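## Task

Pick up the small yellow sponge from the desk and leave it resting on a shelf (either side) at the far end of the aisle. It must sit on the shelf surface, not on top of a carton, and must stay there without the robot holding it. The robot must not tip over or finish leaning.

## Robot and tools

Robot: a simulated Hello Robot Stretch 3 with one arm. It has a two-wheel base (0.33 m long, 0.34 m wide), a mast with a lift, and a telescoping arm that reaches out to the robot's RIGHT side, ending in a wrist (yaw, pitch, roll) and a two-finger gripper. The gripper cannot be moved forward by the arm; drive the base for that. The base cannot slide sideways. Spinning in place pivots about the wheel midpoint, 0.05 m behind the front edge; with the arm in and the wrist folded the swept radius is 0.28 m, and an unfolded level gripper reaches past it. A loose object may occasionally get bumped by something else.

Frames: the base frame has its origin on the floor between the drive wheels, x forward, y left, z up. The odometry frame is the base frame at the start of the scene. hand_pose is reported in the base frame at the point where closed fingertips meet; with all wrist joints at zero its x axis points up, y back toward the mast, z toward the rear. Fingertips are round pads 0.04 m across.

execute_actions(actions, cameras): actions is a list holding one action, or empty to just read state and images. An action may contain base, joints, or both (they start together), plus optional contact_limits.
- base: exactly one key. translate_m is a relative drive in metres from the base's current spot, -1 to 1, forward positive. rotate_rad is a relative turn in radians, -3.2 to 3.2, counter-clockwise (left) positive. Offsets are measured from the base position in the latest reported state.
- joints: a dictionary of absolute targets by name (not offsets): lift_m 0 to 1.1 (arm height); arm_m 0 to 0.52 (extension); wrist_yaw_rad -1.345 to 4.42 (0 along the arm, positive toward the front, 3.0 folded over the base); wrist_pitch_rad -1.57 to 0.451 (0 level, negative tips down); wrist_roll_rad -2.911 to 2.911 (0 fingers side by side); gripper_m -0.089 to 0.179 (bigger is wider; the real fingertip gap is 0.007 m less when nearly shut and 0.025 m less when fully open, zero below 0.007); head_pan_rad -3.953 to 1.73 (0 forward, positive left, -1.57 looks along the arm); head_tilt_rad -1.53 to 0.419 (negative looks down). Done tolerances: 0.004 for metres, 0.02 rad for yaw/roll/head, 0.05 for pitch.
- contact_limits: only arm_m, a motor_effort percentage 1 to 100 at which the arm motion halts (contact_stop). Smaller is gentler; too small halts instantly. It also caps holding force until the next action; values above the maximum are clipped.
- cameras: list from head_camera, nav_camera, wrist_camera, all; omitted/null/["all"] gives all, [] gives none. Unknown keys, names or out-of-range numbers reject the whole call with no motion. Joints or base left out of an action may keep pushing toward older targets.

wait(seconds): 0 to 10; commands nothing, returns state and images. zoom_image(camera, region): enlarge [x0, y0, x1, y1] pixels (top-left origin, at most 504 by 504) of that camera's latest full image. finished_scene(scene): pass the current scene number; irreversible; report says if the goal was met and gives the next task. Ending a reply without any tool call ends everything, so always call a tool. If a result reports a stop, later calls in that same reply are skipped.

Result lines: joint_positions; base_status and joint_status per motion (done, off_target = resting away from target and possibly still pushing, contact_stop, time_out, torque_fault; after the last three the old target is dropped). on_its_own covers uncommanded parts; its held at value is a target, not the position. motor_effort in percent, positive toward larger values, bracketed peak from the last action; readings have fixed bias and noise, and an out-of-rest-range effort hints at a load or push. Positive wheel effort pushes forward. base_odometry from wheel counts (slip counts as motion), heading -3.142 to 3.142 left positive; turned_by_wheels and turned_by_imu since the previous result; base_tilt in degrees (forward/right positive, bias up to about 4). lidar_m: 12 ranges, 30-degree sectors, first straight ahead then counter-clockwise (4th left, 7th rear, 10th right), plane 0.17 m high, 0.15 to 12 m, '-' means nothing; it misses tabletops, glass, thin legs, and is partly blocked by the robot's own parts when the lift is low. wrist_depth_mm (45 to 1000) and head_depth_mm (280 to 4000, image sideways) are 7x7 median-depth grids from top left. Camera calibration lines give K and T_world_to_cam (base to camera), with small per-scene errors, larger for the wrist camera.

Handling: close to a gripper_m below the object's width to grip; open at least 0.02 above the touching value to release; the reading does not prove a grasp. Overly hard squeezes get reduced and can let things slip; send a new value to re-squeeze. The arm and lift halt and go slack on firm contact; a slack lift may sag under load or be pushed up by closing fingers on a surface. Base, wrist and head do not stop on contact; a wrist pushed too hard shuts off for 10 s.

Order and safety: stow before long drives (lift_m under 0.30, arm_m under 0.03, wrist_yaw_rad over 2.54) for full speed, else speed is capped. Fold or unfold the wrist only with lift_m 0.32 to 0.95, wrist_pitch_rad -0.4 and roll near 0; after folding the lift may go down to 0.25. With yaw below -0.4 keep pitch at -0.5 or lower. Avoid arm pushes against solid things when the gripper is above about 0.45 m, repeated pushes after a stop, and driving while gripping or pressing something fixed; these can tip the robot. If it snags or leans, reverse in small steps, pull the gripper free, and lower lift_m to about 0.2. Avoid drops, slams and hard hits, and put objects down gently so they rest without support before finishing.

Each tool is called after "Request:" by a JSON object that holds its "api" and its "payload", one argument or row to a line.

## Session

I'll start by checking the robot's state and camera views.

Request:
{"api": "execute_actions", "payload": {
  "actions": []
}}

Scene clock: 0.00 s.
base_odometry: x=+0.000 y=+0.000 heading=+0.000 (m, m, rad; odometry frame)
turned_by_wheels: +0.000 (rad since the last result)
turned_by_imu: +0.000 (rad since the last result)
base_tilt: forward=+2.2 right=-0.6 (deg)
lidar_m: 1.33 1.39 1.89 1.40 1.91 2.48 2.39 1.46 1.35 1.05 1.85 1.38
head_depth_mm: 1300 1298 1290 1286 1276 1269 1263 / 1315 1303 1300 1292 1281 1278 1271 / 1327 1317 1312 1300 1292 1293 1284 / 1330 1316 1309 1311 1304 1296 1290 / 1341 1328 1317 1310 1296 1286 1289 / 1333 1336 1328 1314 1309 1310 1294 / 1359 1340 1330 1333 1314 1301 1314
base_status: not commanded
joint_positions: lift_m=+0.581 arm_m=+0.000 wrist_yaw_rad=+3.129 wrist_pitch_rad=-0.577 wrist_roll_rad=+0.011 gripper_m=+0.037 head_pan_rad=+0.016 head_tilt_rad=-0.010
joint_status: not commanded
motor_effort: left_wheel=+0 right_wheel=+0 lift_m=+37 arm_m=+0 wrist_yaw_rad=+0 wrist_pitch_rad=+6 wrist_roll_rad=+0 gripper_m=+0 head_pan_rad=+0 head_tilt_rad=+1 (%)
hand_pose: x=-0.0186 y=+0.0562 z=+0.5602 quat_wxyz=(+0.207, +0.683, +0.196, +0.673) (m; base frame)
wrist_depth_mm: - - - - - - - / - - - - - - - / - - - - - - - / 967 - - - - - - / 824 844 829 860 855 877 887 / 706 722 - 753 771 758 762 / 629 634 656 682 665 672 678
pictures: head_camera (sideways: a quarter turn clockwise sets it upright), nav_camera (sideways: a quarter turn counterclockwise sets it upright), wrist_camera
Images, in order (width x height): head_camera 896x504, nav_camera 672x504, wrist_camera 644x364.

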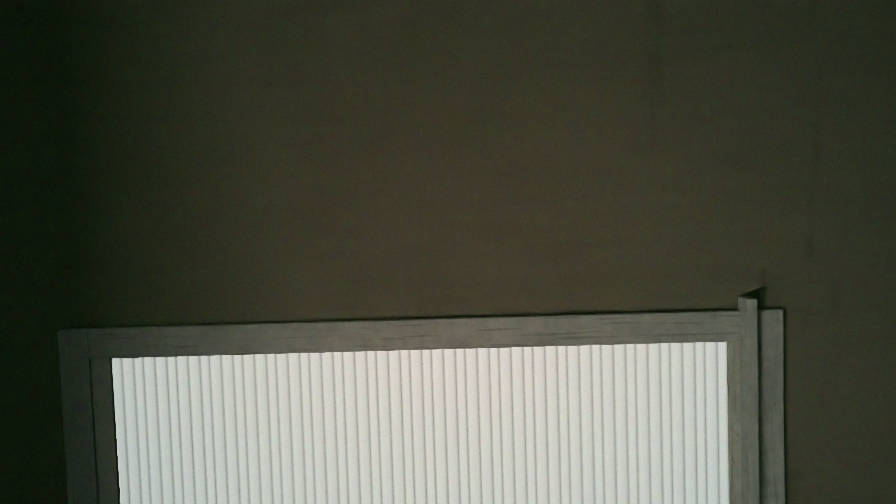

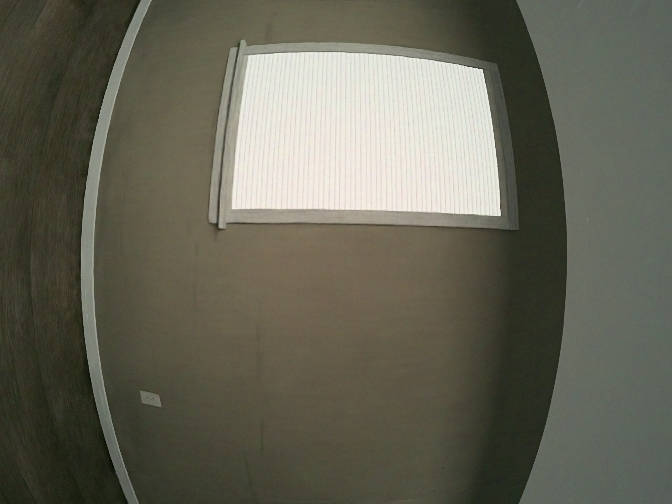

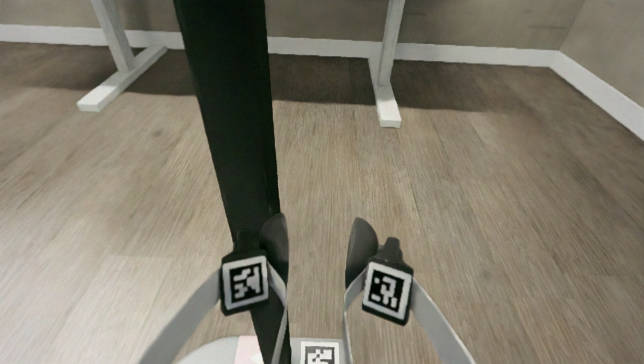

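Request:
{"api": "execute_actions", "payload": {
  "actions": [
    {"joints": {"head_pan_rad": 1.57, "head_tilt_rad": -0.5}}
  ],
  "cameras": ["head_camera", "nav_camera"]
}}

Scene clock: 1.47 s.
base_odometry: x=+0.000 y=+0.000 heading=+0.000 (m, m, rad; odometry frame)
turned_by_wheels: +0.000 (rad since the last result)
turned_by_imu: +0.000 (rad since the last result)
base_tilt: forward=+2.2 right=-0.7 (deg)
lidar_m: 1.33 1.39 1.90 1.40 1.92 2.48 2.39 1.46 1.35 1.05 1.85 1.37
head_depth_mm: 1597 1712 1843 1303 2139 1690 1389 / 1596 1722 1827 1327 1980 1665 1400 / 1580 1721 1826 1329 2141 1714 1403 / 1599 1713 1849 1343 2166 1718 1417 / 1587 1729 1849 1355 2166 1732 1420 / 1586 1719 1846 1372 2159 1741 1418 / 1595 1722 1850 1393 2173 1750 1445
base_status: not commanded
joint_positions: lift_m=+0.581 arm_m=+0.000 wrist_yaw_rad=+3.129 wrist_pitch_rad=-0.577 wrist_roll_rad=+0.011 gripper_m=+0.037 head_pan_rad=+1.563 head_tilt_rad=-0.494
joint_status: all done
motor_effort: left_wheel=+0(1) right_wheel=+0(0) lift_m=+36(36) arm_m=-1(1) wrist_yaw_rad=+0(1) wrist_pitch_rad=+6(6) wrist_roll_rad=+0(0) gripper_m=+1(0) head_pan_rad=+3(46) head_tilt_rad=-3(24) (%)
hand_pose: x=-0.0186 y=+0.0562 z=+0.5602 quat_wxyz=(+0.207, +0.683, +0.196, +0.673) (m; base frame)
wrist_depth_mm: - - - - - - - / - - - - - - - / - - - - - - - / 965 - - - - - - / 790 834 844 847 858 862 903 / 714 718 - 740 766 760 774 / 629 637 666 667 652 671 672
pictures: head_camera (sideways: a quarter turn clockwise sets it upright), nav_camera (sideways: a quarter turn counterclockwise sets it upright)
camera_calibration (this result's frames):
head_camera: T_world_to_cam=[[-0.0228076, -0.444771, -0.895354, 1.18931], [-0.998989, -0.0245608, 0.0376481, -0.0345698], [-0.0387354, 0.895308, -0.443761, 0.537965], [0, 0, 0, 1]] pos_world=[0.0134287, 0.0464776, 1.30488]
nav_camera: T_world_to_cam=[[0.00449881, 0.453618, 0.891185, -1.11769], [0.999915, 0.00885905, -0.009557, 0.0564206], [-0.0122303, 0.891152, -0.453539, 0.549679], [0, 0, 0, 1]] pos_world=[-0.0446648, 0.0166541, 1.24591]
Images, in order (width x height): head_camera 896x504, nav_camera 672x504.

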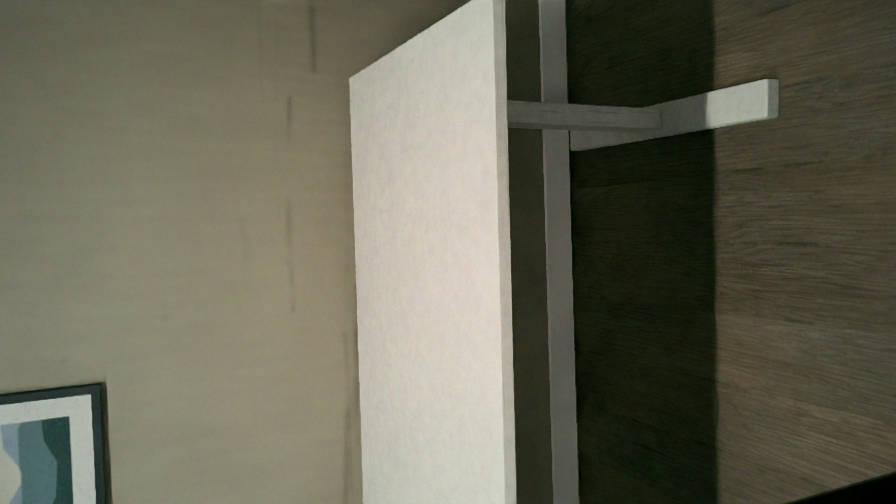

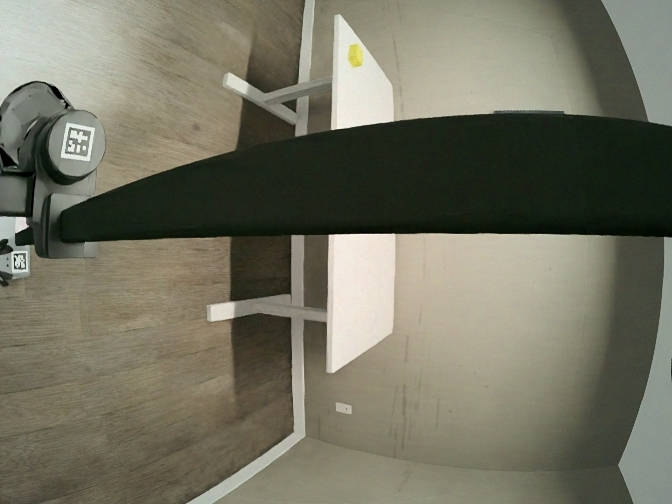

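Request:
{"api": "execute_actions", "payload": {
  "actions": [
    {"joints": {"head_pan_rad": -1.57, "head_tilt_rad": -0.4}}
  ],
  "cameras": ["head_camera", "nav_camera"]
}}

Request:
{"api": "execute_actions", "payload": {
  "actions": [
    {"joints": {"head_pan_rad": -3.14, "head_tilt_rad": -0.3}}
  ],
  "cameras": ["head_camera", "nav_camera"]
}}

Request:
{"api": "execute_actions", "payload": {
  "actions": [
    {"joints": {"head_pan_rad": -3.95, "head_tilt_rad": -0.4}}
  ],
  "cameras": ["head_camera", "nav_camera"]
}}

Scene clock: 3.90 s.
base_odometry: x=+0.000 y=+0.000 heading=+0.000 (m, m, rad; odometry frame)
turned_by_wheels: +0.000 (rad since the last result)
turned_by_imu: +0.000 (rad since the last result)
base_tilt: forward=+2.2 right=-0.6 (deg)
lidar_m: 1.33 1.39 1.90 1.41 1.91 2.47 2.39 1.46 1.35 1.05 1.85 1.38
head_depth_mm: 2525 2703 2860 3032 2468 1853 1483 / 894 952 1008 1088 1169 1261 1374 / 898 954 1016 1086 1168 1274 1389 / 901 957 1017 1097 1185 1276 1396 / 900 958 1020 1094 1197 1314 1440 / 2553 2735 2969 3162 2589 1904 1536 / 2629 2810 2956 3189 2569 1919 1531
base_status: not commanded
joint_positions: lift_m=+0.581 arm_m=+0.000 wrist_yaw_rad=+3.129 wrist_pitch_rad=-0.577 wrist_roll_rad=+0.011 gripper_m=+0.037 head_pan_rad=-1.563 head_tilt_rad=-0.409
joint_status: all done
motor_effort: left_wheel=+0(0) right_wheel=+0(0) lift_m=+37(36) arm_m=+0(0) wrist_yaw_rad=+1(1) wrist_pitch_rad=+6(6) wrist_roll_rad=+0(0) gripper_m=+0(0) head_pan_rad=-4(49) head_tilt_rad=+4(11) (%)
hand_pose: x=-0.0186 y=+0.0562 z=+0.5602 quat_wxyz=(+0.207, +0.683, +0.196, +0.673) (m; base frame)
wrist_depth_mm: - - - - - - - / - - - - - - - / - - - - - - - / 979 - - - - - - / 821 833 837 861 857 875 880 / 721 738 - 723 767 769 769 / 633 639 652 665 662 663 688
pictures: head_camera (sideways: a quarter turn clockwise sets it upright), nav_camera (sideways: a quarter turn counterclockwise sets it upright)
camera_calibration (this result's frames):
head_camera: T_world_to_cam=[[0.0162806, 0.367662, -0.929817, 1.23404], [0.998441, 0.0436788, 0.0347534, -0.0429895], [0.0533908, -0.928933, -0.366378, 0.436703], [0, 0, 0, 1]] pos_world=[-0.000484371, -0.046164, 1.30892]
nav_camera: T_world_to_cam=[[0.00217045, -0.376535, 0.9264, -1.16362], [-0.999638, -0.0256715, -0.00809216, 0.0667118], [0.0268291, -0.926047, -0.376455, 0.449131], [0, 0, 0, 1]] pos_world=[0.0571634, -0.0205141, 1.24759]
Images, in order (width x height): head_camera 896x504, nav_camera 672x504.

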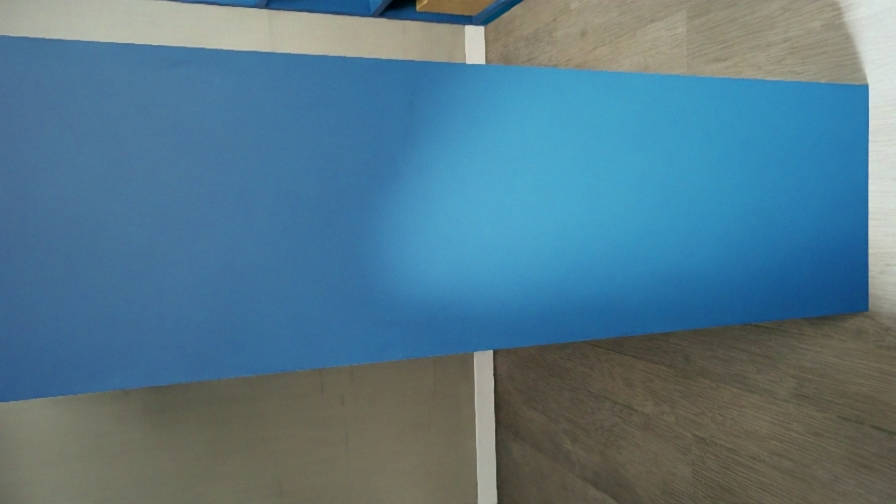

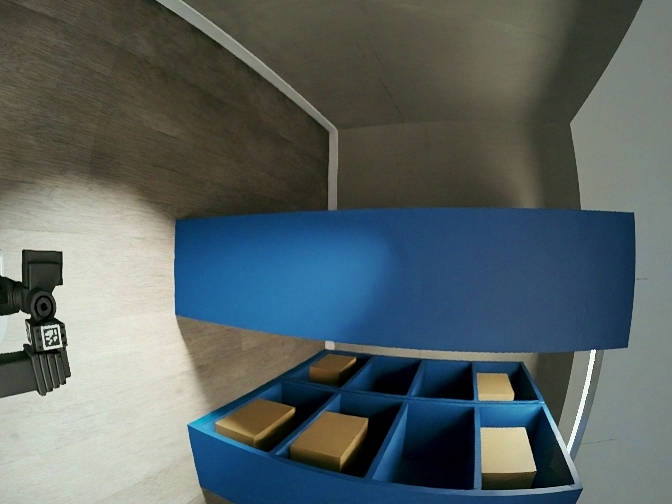

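Scene clock: 5.20 s.
base_odometry: x=+0.000 y=+0.000 heading=+0.000 (m, m, rad; odometry frame)
turned_by_wheels: +0.000 (rad since the last result)
turned_by_imu: +0.000 (rad since the last result)
base_tilt: forward=+2.2 right=-0.6 (deg)
lidar_m: 1.33 1.39 1.90 1.41 1.92 2.48 2.39 1.46 1.35 1.05 1.86 1.38
head_depth_mm: 2150 2242 2359 2456 2589 2096 1643 / 2157 2267 2389 2486 2635 2119 1657 / 2165 2268 2374 2511 2585 2120 1654 / 2196 2278 2405 2535 2651 2130 1653 / 2206 2292 2416 2546 2686 2153 1679 / 2213 2313 2430 2517 2669 2196 1681 / 2203 2312 2445 2584 2683 2180 1695
base_status: not commanded
joint_positions: lift_m=+0.581 arm_m=+0.000 wrist_yaw_rad=+3.129 wrist_pitch_rad=-0.577 wrist_roll_rad=+0.011 gripper_m=+0.037 head_pan_rad=-3.133 head_tilt_rad=-0.310
joint_status: all done
motor_effort: left_wheel=+0(0) right_wheel=+0(0) lift_m=+37(37) arm_m=-1(0) wrist_yaw_rad=+0(0) wrist_pitch_rad=+6(6) wrist_roll_rad=+0(0) gripper_m=+1(0) head_pan_rad=-3(48) head_tilt_rad=+4(14) (%)
hand_pose: x=-0.0186 y=+0.0562 z=+0.5602 quat_wxyz=(+0.207, +0.683, +0.196, +0.673) (m; base frame)
wrist_depth_mm: - - - - - - - / - - - - - - - / - - - - - - - / 988 - - - - - - / 816 826 837 881 865 867 895 / 712 722 - 729 769 751 777 / 628 641 664 670 671 663 678
pictures: head_camera (sideways: a quarter turn clockwise sets it upright), nav_camera (sideways: a quarter turn counterclockwise sets it upright)
camera_calibration (this result's frames):
head_camera: T_world_to_cam=[[0.274187, -0.0168169, -0.961529, 1.27387], [0.0477141, -0.998378, 0.0310674, -0.0323956], [-0.960492, -0.0543968, -0.27294, 0.321283], [0, 0, 0, 1]] pos_world=[-0.0391443, 0.00655639, 1.31356]
nav_camera: T_world_to_cam=[[-0.283339, -0.00164371, 0.959018, -1.20446], [-0.0271664, 0.999611, -0.00631293, 0.0584643], [-0.958635, -0.0278418, -0.283273, 0.333873], [0, 0, 0, 1]] pos_world=[-0.0196204, -0.0511257, 1.25005]
Images, in order (width x height): head_camera 896x504, nav_camera 672x504.

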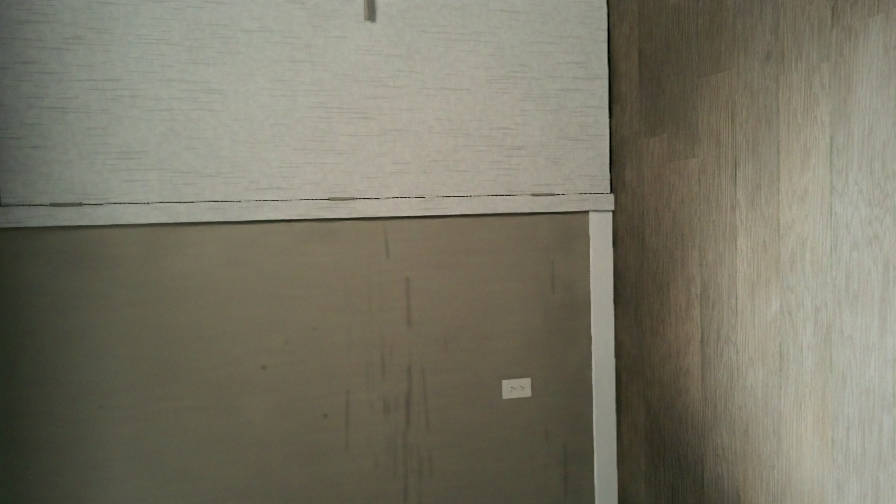

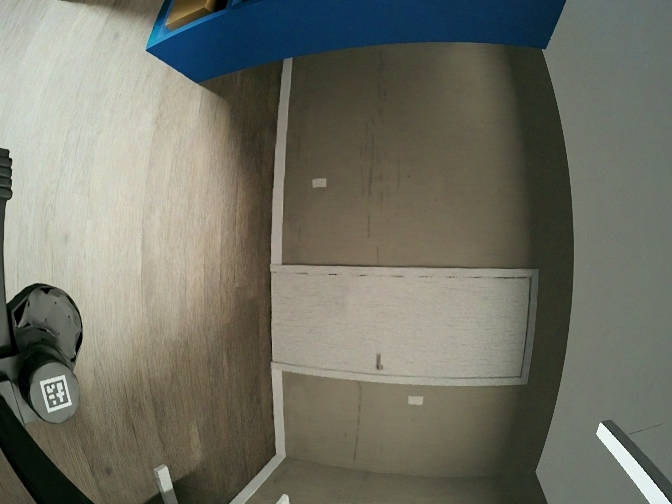

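Scene clock: 6.20 s.
base_odometry: x=+0.000 y=+0.000 heading=+0.000 (m, m, rad; odometry frame)
turned_by_wheels: +0.000 (rad since the last result)
turned_by_imu: +0.000 (rad since the last result)
base_tilt: forward=+2.2 right=-0.7 (deg)
lidar_m: 1.33 1.39 1.90 1.41 1.92 2.48 2.39 1.47 1.35 1.05 1.86 1.38
head_depth_mm: - - - - - - - / - - - - - - - / 2148 2285 2436 2418 2552 1858 1513 / 2349 2498 2678 2916 2573 1914 1534 / 2582 2789 2981 3136 2581 1907 1536 / 2552 2692 2807 2988 2583 1937 1552 / 2382 2484 2584 2744 2648 1950 1559
base_status: not commanded
joint_positions: lift_m=+0.581 arm_m=+0.000 wrist_yaw_rad=+3.129 wrist_pitch_rad=-0.577 wrist_roll_rad=+0.011 gripper_m=+0.037 head_pan_rad=-3.930 head_tilt_rad=-0.395
joint_status: head_pan_rad off_target (ended at -3.930, target -3.950); the others done
joint sent to its limit — the command would take head_pan_rad past its lower limit, so that joint was sent only as far as its limit.
motor_effort: left_wheel=+0(0) right_wheel=+0(0) lift_m=+36(37) arm_m=+0(0) wrist_yaw_rad=+0(0) wrist_pitch_rad=+6(6) wrist_roll_rad=+0(0) gripper_m=+0(1) head_pan_rad=-3(45) head_tilt_rad=-2(12) (%)
hand_pose: x=-0.0186 y=+0.0562 z=+0.5602 quat_wxyz=(+0.207, +0.683, +0.196, +0.673) (m; base frame)
wrist_depth_mm: - - - - - - - / - - - - - - - / - - - - - - - / 972 - - - - - - / 804 826 829 856 870 886 885 / 723 724 - 743 779 756 777 / 632 651 664 665 650 676 670
pictures: head_camera (sideways: a quarter turn clockwise sets it upright), nav_camera (sideways: a quarter turn counterclockwise sets it upright)
camera_calibration (this result's frames):
head_camera: T_world_to_cam=[[0.23635, -0.264818, -0.934885, 1.23931], [-0.682522, -0.730062, 0.0342494, -0.0320801], [-0.691594, 0.629985, -0.353294, 0.424221], [0, 0, 0, 1]] pos_world=[-0.0214186, 0.0375189, 1.30959]
nav_camera: T_world_to_cam=[[-0.255775, 0.258283, 0.931595, -1.16882], [0.696238, 0.717768, -0.00784369, 0.0560436], [-0.670695, 0.646605, -0.363414, 0.436415], [0, 0, 0, 1]] pos_world=[-0.0452744, -0.020527, 1.24791]
Images, in order (width x height): head_camera 896x504, nav_camera 672x504.

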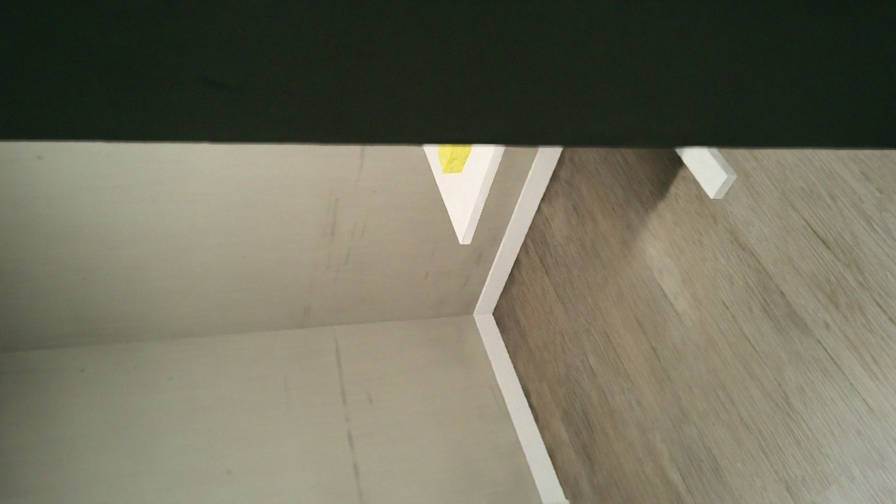

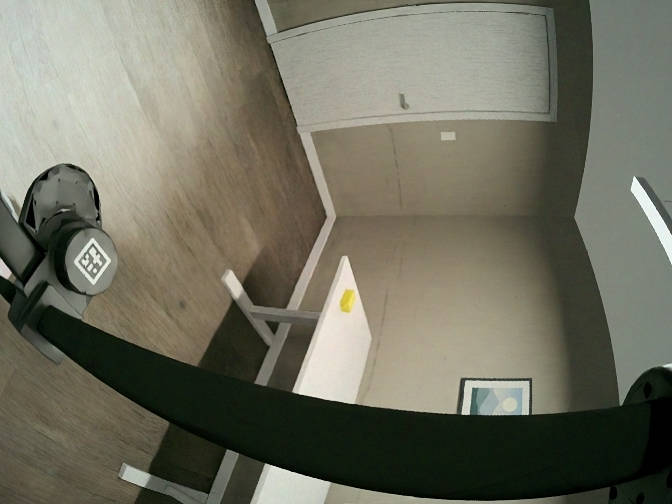

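Request:
{"api": "execute_actions", "payload": {
  "actions": [
    {"joints": {"head_pan_rad": -2.1, "head_tilt_rad": -0.45}}
  ],
  "cameras": ["head_camera", "nav_camera"]
}}

Scene clock: 8.63 s.
base_odometry: x=+0.000 y=+0.000 heading=+0.000 (m, m, rad; odometry frame)
turned_by_wheels: +0.000 (rad since the last result)
turned_by_imu: +0.000 (rad since the last result)
base_tilt: forward=+2.2 right=-0.7 (deg)
lidar_m: 1.33 1.39 1.90 1.41 1.91 2.48 2.40 1.46 1.36 1.05 1.85 1.38
head_depth_mm: 1226 1327 1447 1565 1721 1772 1442 / 1173 1258 1347 1466 1599 1704 1451 / 1341 2097 1814 1673 1842 1801 1469 / 1558 2039 2134 2115 2166 1802 1471 / 1857 2006 2204 2575 2377 1825 1473 / 2304 2814 2976 3158 2268 1338 1382 / 2556 2705 1011 1065 1134 1218 1309
base_status: not commanded
joint_positions: lift_m=+0.581 arm_m=+0.000 wrist_yaw_rad=+3.129 wrist_pitch_rad=-0.577 wrist_roll_rad=+0.011 gripper_m=+0.037 head_pan_rad=-2.107 head_tilt_rad=-0.444
joint_status: all done
motor_effort: left_wheel=+0(0) right_wheel=+0(0) lift_m=+36(37) arm_m=+0(0) wrist_yaw_rad=+0(0) wrist_pitch_rad=+6(6) wrist_roll_rad=+0(0) gripper_m=+1(0) head_pan_rad=+4(48) head_tilt_rad=-2(8) (%)
hand_pose: x=-0.0186 y=+0.0562 z=+0.5602 quat_wxyz=(+0.207, +0.683, +0.196, +0.673) (m; base frame)
wrist_depth_mm: - - - - - - - / - - - - - - - / - - - - - - - / 944 - - - - - - / 813 814 849 878 887 880 894 / 722 718 - 751 764 764 787 / 636 648 664 672 658 667 677
pictures: head_camera (sideways: a quarter turn clockwise sets it upright), nav_camera (sideways: a quarter turn counterclockwise sets it upright)
camera_calibration (this result's frames):
head_camera: T_world_to_cam=[[0.221114, 0.334236, -0.916185, 1.215], [0.876049, -0.480877, 0.0359972, -0.0438607], [-0.42854, -0.810582, -0.399136, 0.482273], [0, 0, 0, 1]] pos_world=[-0.0235561, -0.0362671, 1.30724]
nav_camera: T_world_to_cam=[[-0.209862, -0.351275, 0.91245, -1.14412], [-0.868235, 0.496077, -0.00871327, 0.0667185], [-0.449584, -0.794049, -0.409096, 0.494515], [0, 0, 0, 1]] pos_world=[0.0401462, -0.0423282, 1.24684]
Images, in order (width x height): head_camera 896x504, nav_camera 672x504.

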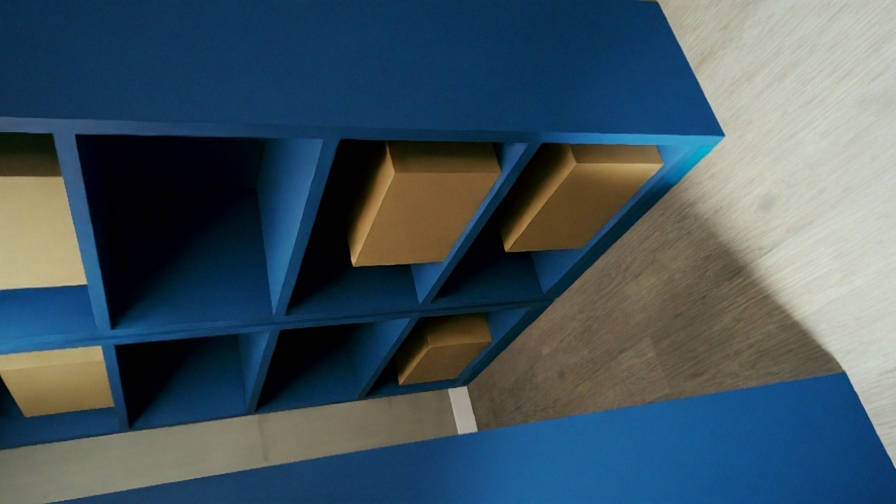

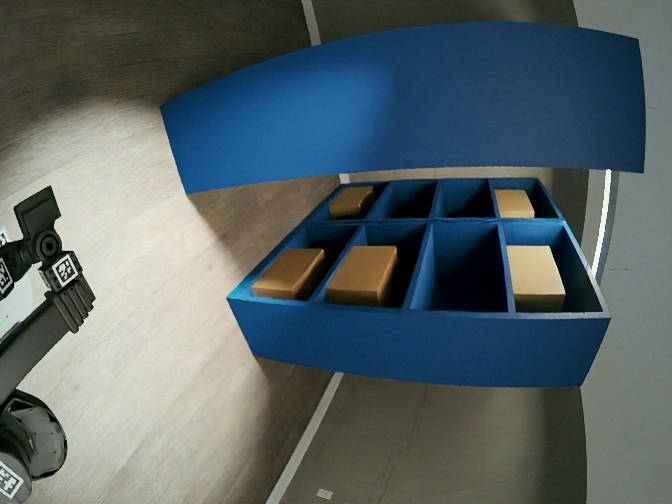

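Request:
{"api": "execute_actions", "payload": {
  "actions": [
    {"base": {"rotate_rad": 2.75}, "joints": {"lift_m": 0.27, "head_pan_rad": -0.5, "head_tilt_rad": -0.36}}
  ],
  "cameras": ["head_camera", "nav_camera"]
}}

Scene clock: 16.97 s.
base_odometry: x=+0.000 y=+0.000 heading=+2.750 (m, m, rad; odometry frame)
turned_by_wheels: +2.750 (rad since the last result)
turned_by_imu: +2.764 (rad since the last result)
base_tilt: forward=+2.2 right=-0.6 (deg)
lidar_m: 2.42 2.39 1.36 1.06 1.05 1.64 1.34 1.33 1.47 1.40 1.84 1.69
head_depth_mm: 1712 1806 1923 1792 1375 1943 1548 / 1843 1947 2046 1810 2259 1970 1552 / 1968 2089 2229 1848 2308 1921 1558 / 2147 2271 2455 2520 2663 1983 1568 / 2337 2471 2645 2920 2717 2003 1579 / 2565 2748 2898 3128 2788 2025 1588 / 2562 2603 2718 2824 2789 2022 1593
base_status: done
joint_positions: lift_m=+0.270 arm_m=+0.000 wrist_yaw_rad=+3.129 wrist_pitch_rad=-0.578 wrist_roll_rad=+0.011 gripper_m=+0.037 head_pan_rad=-0.507 head_tilt_rad=-0.369
joint_status: all done
motor_effort: left_wheel=-2(10) right_wheel=+3(11) lift_m=+28(31) arm_m=+0(0) wrist_yaw_rad=+0(0) wrist_pitch_rad=+6(6) wrist_roll_rad=+0(0) gripper_m=+0(1) head_pan_rad=+4(48) head_tilt_rad=+4(14) (%)
hand_pose: x=-0.0186 y=+0.0560 z=+0.2488 quat_wxyz=(+0.207, +0.683, +0.196, +0.673) (m; base frame)
wrist_depth_mm: - 899 - - - - - / 814 853 - 873 898 920 939 / 640 649 - 678 699 707 733 / 538 537 546 555 574 582 595 / 460 - - - 491 488 498 / - - - - 433 424 430 / - - - - 370 375 377
pictures: head_camera (sideways: a quarter turn clockwise sets it upright), nav_camera (sideways: a quarter turn counterclockwise sets it upright)
camera_calibration (this result's frames):
head_camera: T_world_to_cam=[[-0.279236, 0.177041, -0.943761, 1.25404], [0.452463, 0.891161, 0.0333007, -0.0377696], [0.846938, -0.417718, -0.328948, 0.383152], [0, 0, 0, 1]] pos_world=[0.0427575, -0.0283087, 1.31081]
nav_camera: T_world_to_cam=[[0.296158, -0.165414, 0.940707, -1.18409], [-0.469644, -0.882825, -0.00738075, 0.062553], [0.8317, -0.439611, -0.339141, 0.395662], [0, 0, 0, 1]] pos_world=[0.0509813, 0.0332964, 1.24852]
Images, in order (width x height): head_camera 896x504, nav_camera 672x504.

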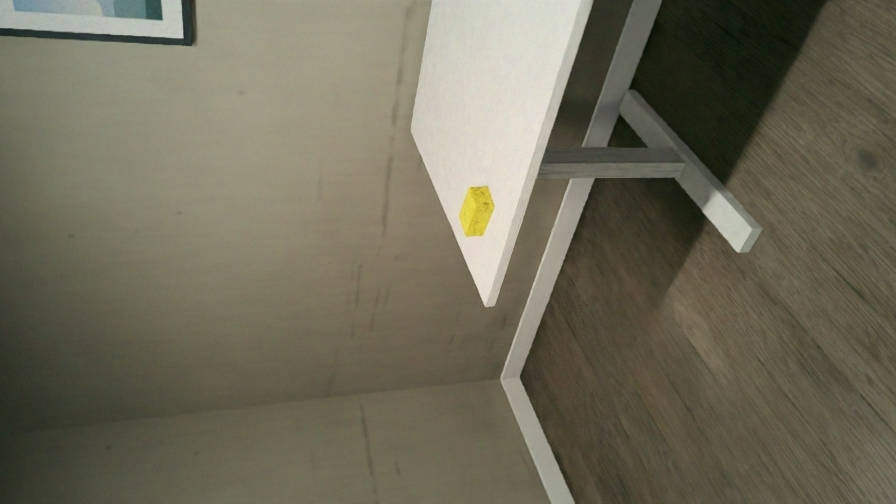

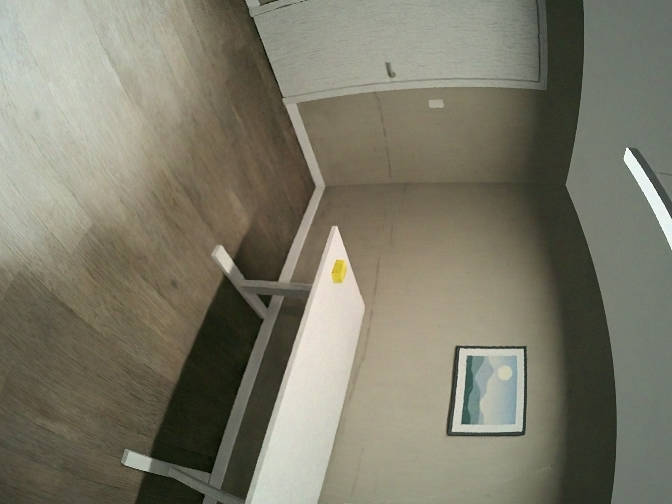

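Request:
{"api": "zoom_image", "payload": {
  "camera": "head_camera",
  "region": [400, 140, 560, 320]
}}

Region (400, 140, 560, 320) of head_camera's 896x504 image, scaled by 2.800, with more detail than that image has.

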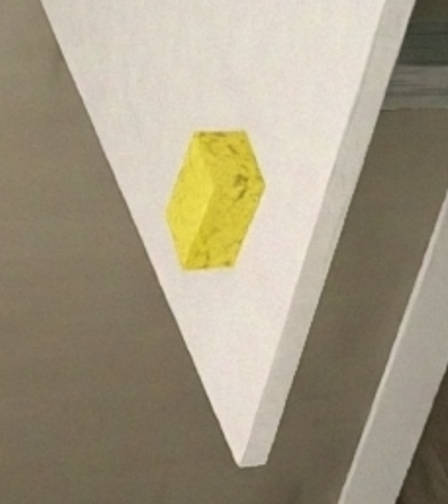

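Request:
{"api": "execute_actions", "payload": {
  "actions": [
    {"base": {"translate_m": 1.0}, "joints": {"head_pan_rad": -1.1, "head_tilt_rad": -0.6}}
  ],
  "cameras": ["head_camera"]
}}

Scene clock: 26.13 s.
base_odometry: x=-0.924 y=+0.382 heading=+2.750 (m, m, rad; odometry frame)
turned_by_wheels: +0.000 (rad since the last result)
turned_by_imu: +0.005 (rad since the last result)
base_tilt: forward=+2.2 right=-0.7 (deg)
lidar_m: 1.47 1.47 1.64 1.41 1.40 1.57 2.28 2.27 1.58 1.50 1.05 1.64
head_depth_mm: 1250 1374 1461 1088 926 1541 1302 / 1260 1376 1468 1090 934 1552 1300 / 1277 1392 1490 1100 946 1513 1290 / 1295 1409 1533 1158 1765 1565 1321 / 1306 1432 1586 1783 1892 1580 1325 / 1319 1447 1613 1800 1918 1585 1332 / 1332 1465 1627 1838 1982 1602 1333
base_status: done
joint_positions: lift_m=+0.270 arm_m=+0.000 wrist_yaw_rad=+3.129 wrist_pitch_rad=-0.578 wrist_roll_rad=+0.011 gripper_m=+0.037 head_pan_rad=-1.093 head_tilt_rad=-0.593
joint_status: all done
motor_effort: left_wheel=-3(7) right_wheel=+3(11) lift_m=+28(28) arm_m=+0(0) wrist_yaw_rad=-1(0) wrist_pitch_rad=+6(6) wrist_roll_rad=+0(0) gripper_m=+0(1) head_pan_rad=-4(40) head_tilt_rad=-2(19) (%)
hand_pose: x=-0.0186 y=+0.0560 z=+0.2488 quat_wxyz=(+0.207, +0.683, +0.196, +0.673) (m; base frame)
wrist_depth_mm: - - - - - - - / 810 818 - 884 901 941 942 / 648 651 - 682 695 717 726 / 533 543 548 558 562 584 581 / 457 - - - 488 486 498 / - - - - 427 428 429 / - - - - 367 373 380
pictures: head_camera (sideways: a quarter turn clockwise sets it upright)
camera_calibration (this result's frames):
head_camera: T_world_to_cam=[[-0.227299, 0.480764, -0.846877, 1.12733], [0.873704, 0.484753, 0.0406908, -0.0499495], [0.430089, -0.730671, -0.53023, 0.647615], [0, 0, 0, 1]] pos_world=[0.0213509, -0.0445758, 1.30013]
Images, in order (width x height): head_camera 896x504.

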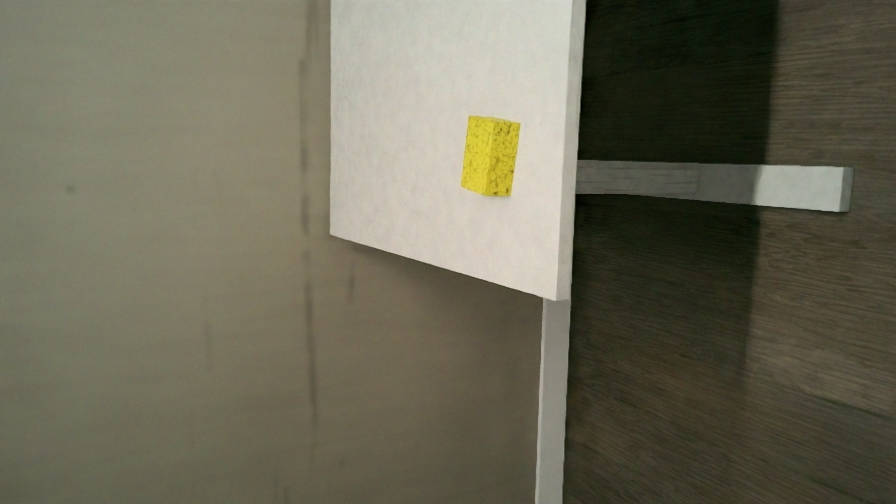

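Request:
{"api": "zoom_image", "payload": {
  "camera": "head_camera",
  "region": [430, 90, 590, 310]
}}

Region (430, 90, 590, 310) of head_camera's 896x504 image, scaled by 2.291, with more detail than that image has; it fills the left 367 columns of this view, and the rest is white.

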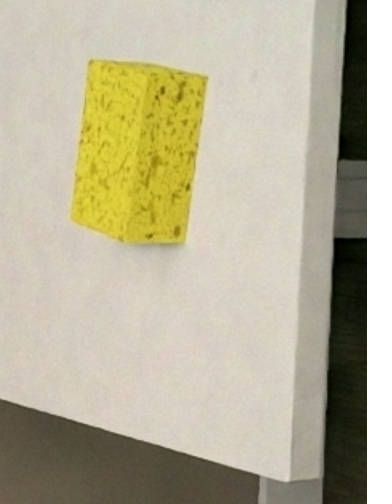

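Request:
{"api": "execute_actions", "payload": {
  "actions": [
    {"base": {"translate_m": 0.22}, "joints": {"lift_m": 0.5, "wrist_pitch_rad": -0.4, "wrist_roll_rad": 0.0, "head_pan_rad": -1.4, "head_tilt_rad": -0.7}}
  ],
  "cameras": []
}}

Request:
{"api": "execute_actions", "payload": {
  "actions": [
    {"joints": {"lift_m": 0.77, "wrist_yaw_rad": 0.23, "gripper_m": 0.17}}
  ]
}}

Scene clock: 34.67 s.
base_odometry: x=-1.128 y=+0.466 heading=+2.750 (m, m, rad; odometry frame)
turned_by_wheels: +0.000 (rad since the last result)
turned_by_imu: +0.001 (rad since the last result)
base_tilt: forward=+2.2 right=-0.6 (deg)
lidar_m: 1.27 1.26 1.41 1.49 1.48 1.74 2.49 2.47 1.69 0.99 1.41 1.56
head_depth_mm: 1318 1469 1223 935 1718 1431 1232 / 1282 1425 1240 938 1722 1430 1242 / 1265 1408 1253 901 1696 1449 1241 / 1250 1378 1268 953 1474 1452 1255 / 1233 1356 1408 1668 1758 1468 1256 / 1206 1328 1485 1683 1776 1483 1259 / 1184 1304 1459 1652 1771 1475 1271
base_status: done
joint_positions: lift_m=+0.500 arm_m=+0.000 wrist_yaw_rad=+3.129 wrist_pitch_rad=-0.422 wrist_roll_rad=+0.004 gripper_m=+0.037 head_pan_rad=-1.393 head_tilt_rad=-0.692
joint_status: all done
motor_effort: left_wheel=-3(11) right_wheel=+3(10) lift_m=+44(46) arm_m=-1(1) wrist_yaw_rad=+0(0) wrist_pitch_rad=+11(12) wrist_roll_rad=-1(2) gripper_m=+0(0) head_pan_rad=-4(26) head_tilt_rad=-3(12) (%)
hand_pose: x=-0.0184 y=+0.0784 z=+0.5114 quat_wxyz=(+0.153, +0.693, +0.144, +0.689) (m; base frame)
wrist_depth_mm: - - - - - - - / - - - - - - - / - - - - - - - / - - - - - - - / 832 864 863 881 917 901 934 / 711 724 - 726 773 768 783 / 610 613 627 642 646 664 662
pictures: none
No camera images: the call's "cameras" was empty. Leave "cameras" out to get every camera's image.

Scene clock: 37.97 s.
base_odometry: x=-1.128 y=+0.466 heading=+2.750 (m, m, rad; odometry frame)
turned_by_wheels: +0.000 (rad since the last result)
turned_by_imu: +0.000 (rad since the last result)
base_tilt: forward=+2.2 right=-0.6 (deg)
lidar_m: 1.27 1.26 1.41 1.49 1.48 1.74 2.49 2.47 1.68 0.99 1.41 1.56
head_depth_mm: 1307 1457 1224 928 1704 1472 1240 / 1291 1433 1241 938 1718 1437 - / 1273 1404 1256 901 1685 1446 - / 1248 1382 1261 952 1469 1457 1250 / 1220 1361 1408 1650 1756 1472 1247 / 1202 1325 1482 1697 1761 1469 1263 / 1185 1315 1460 1638 1784 1479 1269
base_status: not commanded
joint_positions: lift_m=+0.770 arm_m=+0.000 wrist_yaw_rad=+0.232 wrist_pitch_rad=-0.422 wrist_roll_rad=+0.002 gripper_m=+0.170 head_pan_rad=-1.393 head_tilt_rad=-0.692
joint_status: all done
motor_effort: left_wheel=-3(2) right_wheel=+2(3) lift_m=+44(45) arm_m=-1(0) wrist_yaw_rad=-3(4) wrist_pitch_rad=+11(11) wrist_roll_rad=-1(1) gripper_m=+2(83) head_pan_rad=-4(3) head_tilt_rad=-3(4) (%)
hand_pose: x=+0.0299 y=-0.3634 z=+0.7815 quat_wxyz=(+0.704, +0.227, -0.670, -0.068) (m; base frame)
wrist_depth_mm: 991 - - - - - - / - - - 632 681 721 784 / - - - 459 479 500 528 / - - - - - - - / - - - - - - - / - - - - - - - / 821 880 899 898 919 922 963
pictures: head_camera (sideways: a quarter turn clockwise sets it upright), nav_camera (sideways: a quarter turn counterclockwise sets it upright), wrist_camera
camera_calibration (this result's frames):
head_camera: T_world_to_cam=[[-0.0892663, 0.606066, -0.790389, 1.05285], [0.978705, 0.200647, 0.0433205, -0.0540081], [0.184844, -0.769691, -0.611071, 0.754284], [0, 0, 0, 1]] pos_world=[0.00741647, -0.0466921, 1.29542]
nav_camera: T_world_to_cam=[[0.108719, -0.610407, 0.784591, -0.979332], [-0.981484, -0.191124, -0.0126919, 0.0725856], [0.157702, -0.768684, -0.619884, 0.765066], [0, 0, 0, 1]] pos_world=[0.0570611, 0.00417543, 1.24355]
wrist_camera: T_world_to_cam=[[-0.964542, -0.262963, 0.0225762, -0.0842962], [-0.160723, 0.517365, -0.840537, 0.887985], [0.20935, -0.814361, -0.541284, 0.283858], [0, 0, 0, 1]] pos_world=[0.00198654, -0.250416, 0.901935]
Images, in order (width x height): head_camera 896x504, nav_camera 672x504, wrist_camera 644x364.

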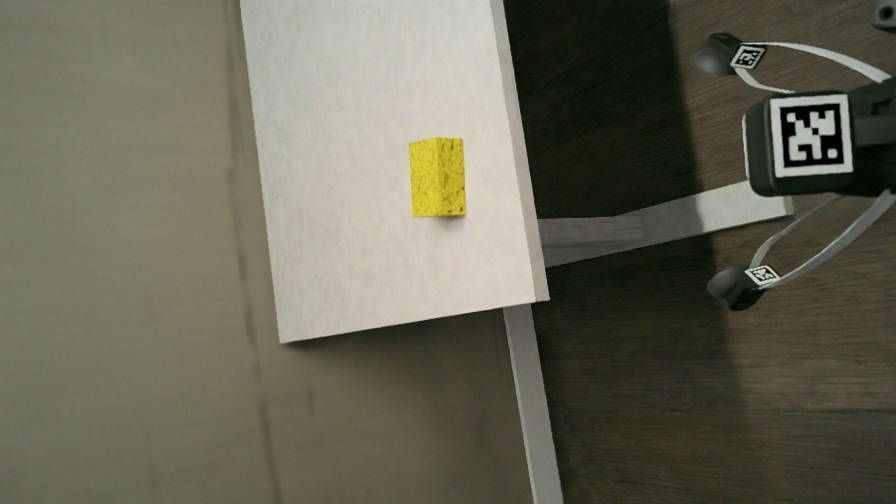

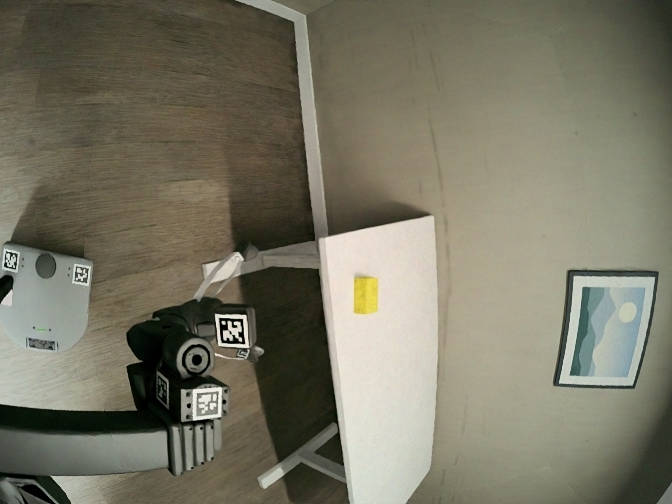

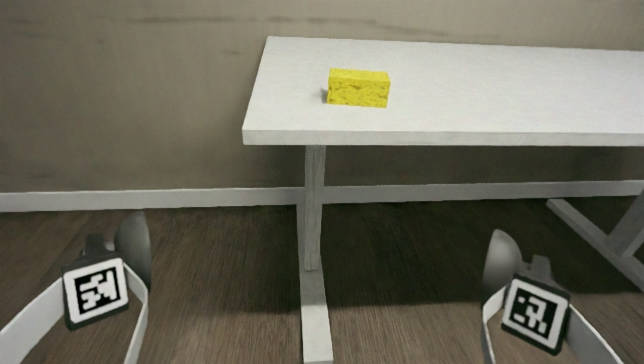

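Request:
{"api": "zoom_image", "payload": {
  "camera": "wrist_camera",
  "region": [230, 20, 470, 160]
}}

Request:
{"api": "zoom_image", "payload": {
  "camera": "head_camera",
  "region": [370, 100, 570, 320]
}}

Region (230, 20, 470, 160) of wrist_camera's 644x364 image, scaled by 2.100; it fills the top 294 rows of this view, and the rest is white.

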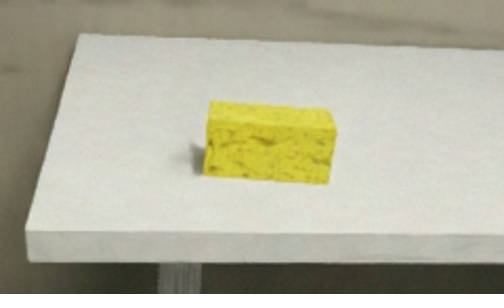

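Region (370, 100, 570, 320) of head_camera's 896x504 image, scaled by 2.291, with more detail than that image has; it fills the left 458 columns of this view, and the rest is white.

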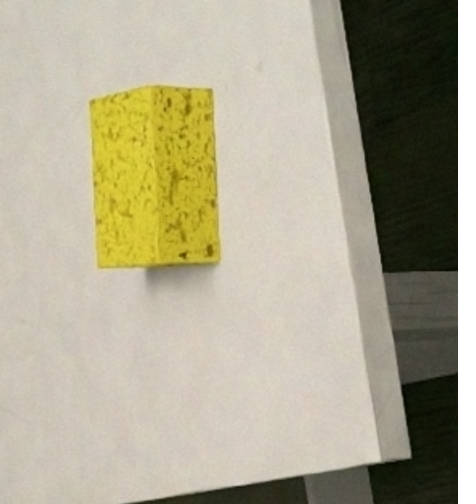

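Request:
{"api": "execute_actions", "payload": {
  "actions": [
    {"base": {"translate_m": 0.055}, "joints": {"arm_m": 0.27, "lift_m": 0.755}}
  ],
  "cameras": ["head_camera", "wrist_camera"]
}}

Scene clock: 43.33 s.
base_odometry: x=-1.178 y=+0.487 heading=+2.750 (m, m, rad; odometry frame)
turned_by_wheels: +0.000 (rad since the last result)
turned_by_imu: +0.000 (rad since the last result)
base_tilt: forward=+2.2 right=-0.6 (deg)
lidar_m: 1.21 1.21 1.35 2.13 1.50 1.78 2.55 2.53 1.71 0.98 1.39 1.51
head_depth_mm: 1304 1450 1220 966 - 1436 1238 / 1274 1413 1234 936 - 1434 1234 / 1247 1392 1243 915 1468 1420 1232 / 1234 1362 1264 992 1695 1457 1248 / 1202 1336 1470 1688 1765 1470 1251 / 1191 1311 1461 1648 1755 1481 1262 / 1165 1293 1445 1614 1754 1479 1267
base_status: done
joint_positions: lift_m=+0.755 arm_m=+0.270 wrist_yaw_rad=+0.231 wrist_pitch_rad=-0.422 wrist_roll_rad=+0.002 gripper_m=+0.170 head_pan_rad=-1.393 head_tilt_rad=-0.692
joint_status: all done
motor_effort: left_wheel=-2(5) right_wheel=+3(8) lift_m=+28(38) arm_m=+2(2) wrist_yaw_rad=-2(2) wrist_pitch_rad=+11(11) wrist_roll_rad=-1(0) gripper_m=+1(0) head_pan_rad=-3(4) head_tilt_rad=-3(3) (%)
hand_pose: x=+0.0297 y=-0.6327 z=+0.7671 quat_wxyz=(+0.703, +0.227, -0.670, -0.068) (m; base frame)
wrist_depth_mm: 745 751 785 798 831 835 879 / 796 829 820 587 620 659 706 / 881 901 407 372 388 433 448 / 978 - 289 282 279 315 322 / - 251 234 240 244 255 253 / - 198 203 211 218 221 235 / 824 863 875 867 885 897 925
pictures: head_camera (sideways: a quarter turn clockwise sets it upright), wrist_camera
camera_calibration (this result's frames):
head_camera: T_world_to_cam=[[-0.089256, 0.606074, -0.790384, 1.05284], [0.978709, 0.200628, 0.0433207, -0.0540084], [0.184829, -0.76969, -0.611078, 0.754293], [0, 0, 0, 1]] pos_world=[0.00741558, -0.0466921, 1.29542]
wrist_camera: T_world_to_cam=[[-0.964819, -0.261943, 0.0225777, -0.15436], [-0.160168, 0.517498, -0.840561, 1.01526], [0.208495, -0.814605, -0.541247, 0.0566303], [0, 0, 0, 1]] pos_world=[0.00187574, -0.519699, 0.887527]
Images, in order (width x height): head_camera 896x504, wrist_camera 644x364.

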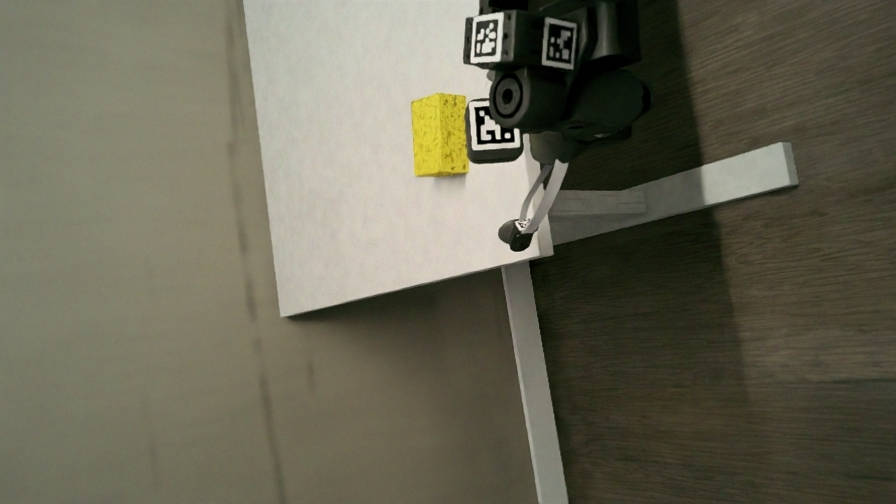

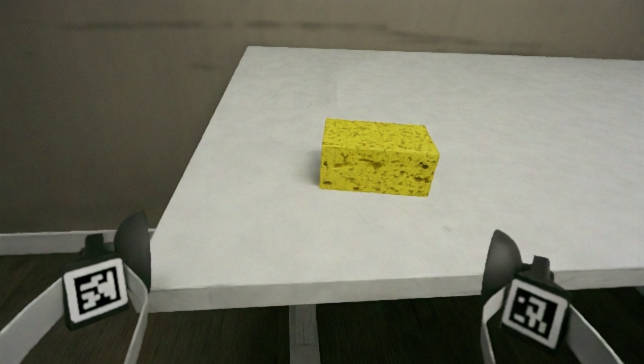

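Request:
{"api": "zoom_image", "payload": {
  "camera": "head_camera",
  "region": [380, 60, 580, 280]
}}

Region (380, 60, 580, 280) of head_camera's 896x504 image, scaled by 2.291, with more detail than that image has; it fills the left 458 columns of this view, and the rest is white.

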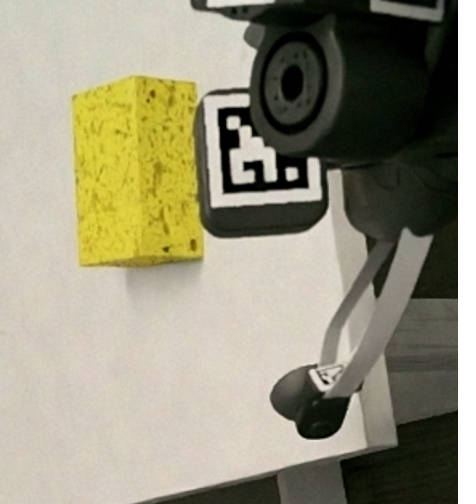

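Request:
{"api": "execute_actions", "payload": {
  "actions": [
    {"base": {"translate_m": -0.006}, "joints": {"arm_m": 0.43, "lift_m": 0.74}}
  ],
  "cameras": ["head_camera", "wrist_camera"]
}}

Scene clock: 47.60 s.
base_odometry: x=-1.173 y=+0.485 heading=+2.749 (m, m, rad; odometry frame)
turned_by_wheels: +0.000 (rad since the last result)
turned_by_imu: +0.000 (rad since the last result)
base_tilt: forward=+2.1 right=-0.7 (deg)
lidar_m: 1.22 1.21 1.36 2.14 1.50 1.78 2.53 2.52 1.72 0.98 1.39 1.52
head_depth_mm: 1301 1451 1224 - 1702 1427 1228 / 1272 1415 1241 - 1672 1429 1231 / 1249 1397 1247 906 1494 1417 1247 / 1234 1369 1266 987 1643 1458 1247 / 1215 1337 1459 1704 1756 1462 1258 / 1183 1312 1472 1653 1777 1472 1253 / 1172 1289 1430 1631 1743 1486 1276
base_status: done
joint_positions: lift_m=+0.740 arm_m=+0.430 wrist_yaw_rad=+0.231 wrist_pitch_rad=-0.422 wrist_roll_rad=+0.002 gripper_m=+0.170 head_pan_rad=-1.393 head_tilt_rad=-0.692
joint_status: all done
motor_effort: left_wheel=-3(8) right_wheel=+2(6) lift_m=+28(27) arm_m=+3(3) wrist_yaw_rad=+0(1) wrist_pitch_rad=+11(11) wrist_roll_rad=+0(0) gripper_m=+0(1) head_pan_rad=-4(3) head_tilt_rad=-3(3) (%)
hand_pose: x=+0.0297 y=-0.7927 z=+0.7521 quat_wxyz=(+0.703, +0.227, -0.670, -0.068) (m; base frame)
wrist_depth_mm: 620 640 655 678 699 731 735 / 687 691 506 531 567 591 640 / 722 727 343 361 375 385 400 / 795 255 264 269 277 287 294 / 217 213 194 152 161 230 231 / - 172 134 131 130 186 191 / 145 150 148 145 142 156 163
pictures: head_camera (sideways: a quarter turn clockwise sets it upright), wrist_camera
camera_calibration (this result's frames):
head_camera: T_world_to_cam=[[-0.0892556, 0.60608, -0.79038, 1.05283], [0.97871, 0.200626, 0.0433208, -0.0540086], [0.184826, -0.769686, -0.611083, 0.7543], [0, 0, 0, 1]] pos_world=[0.00741546, -0.046692, 1.29542]
wrist_camera: T_world_to_cam=[[-0.964852, -0.261823, 0.0225787, -0.195864], [-0.160099, 0.517498, -0.840574, 1.08546], [0.208397, -0.814644, -0.541226, -0.0818662], [0, 0, 0, 1]] pos_world=[0.00186281, -0.679698, 0.872526]
Images, in order (width x height): head_camera 896x504, wrist_camera 644x364.

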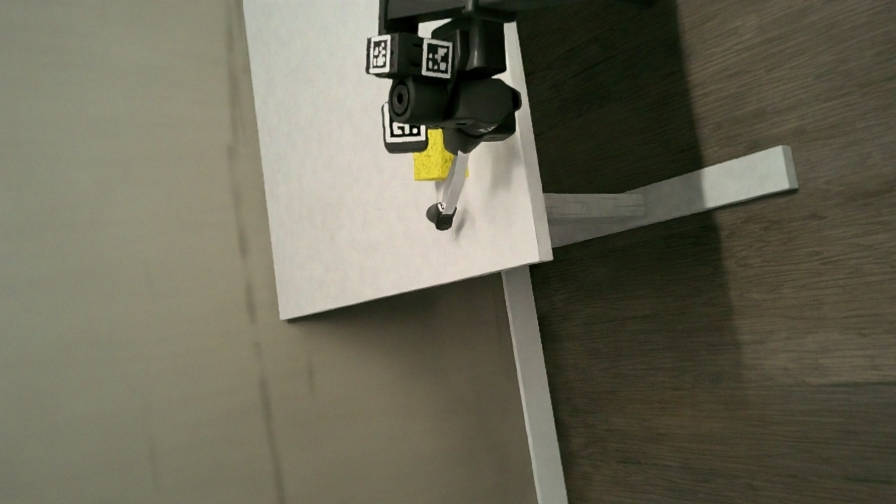

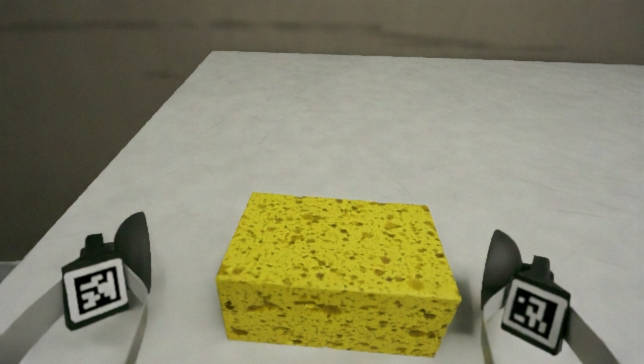

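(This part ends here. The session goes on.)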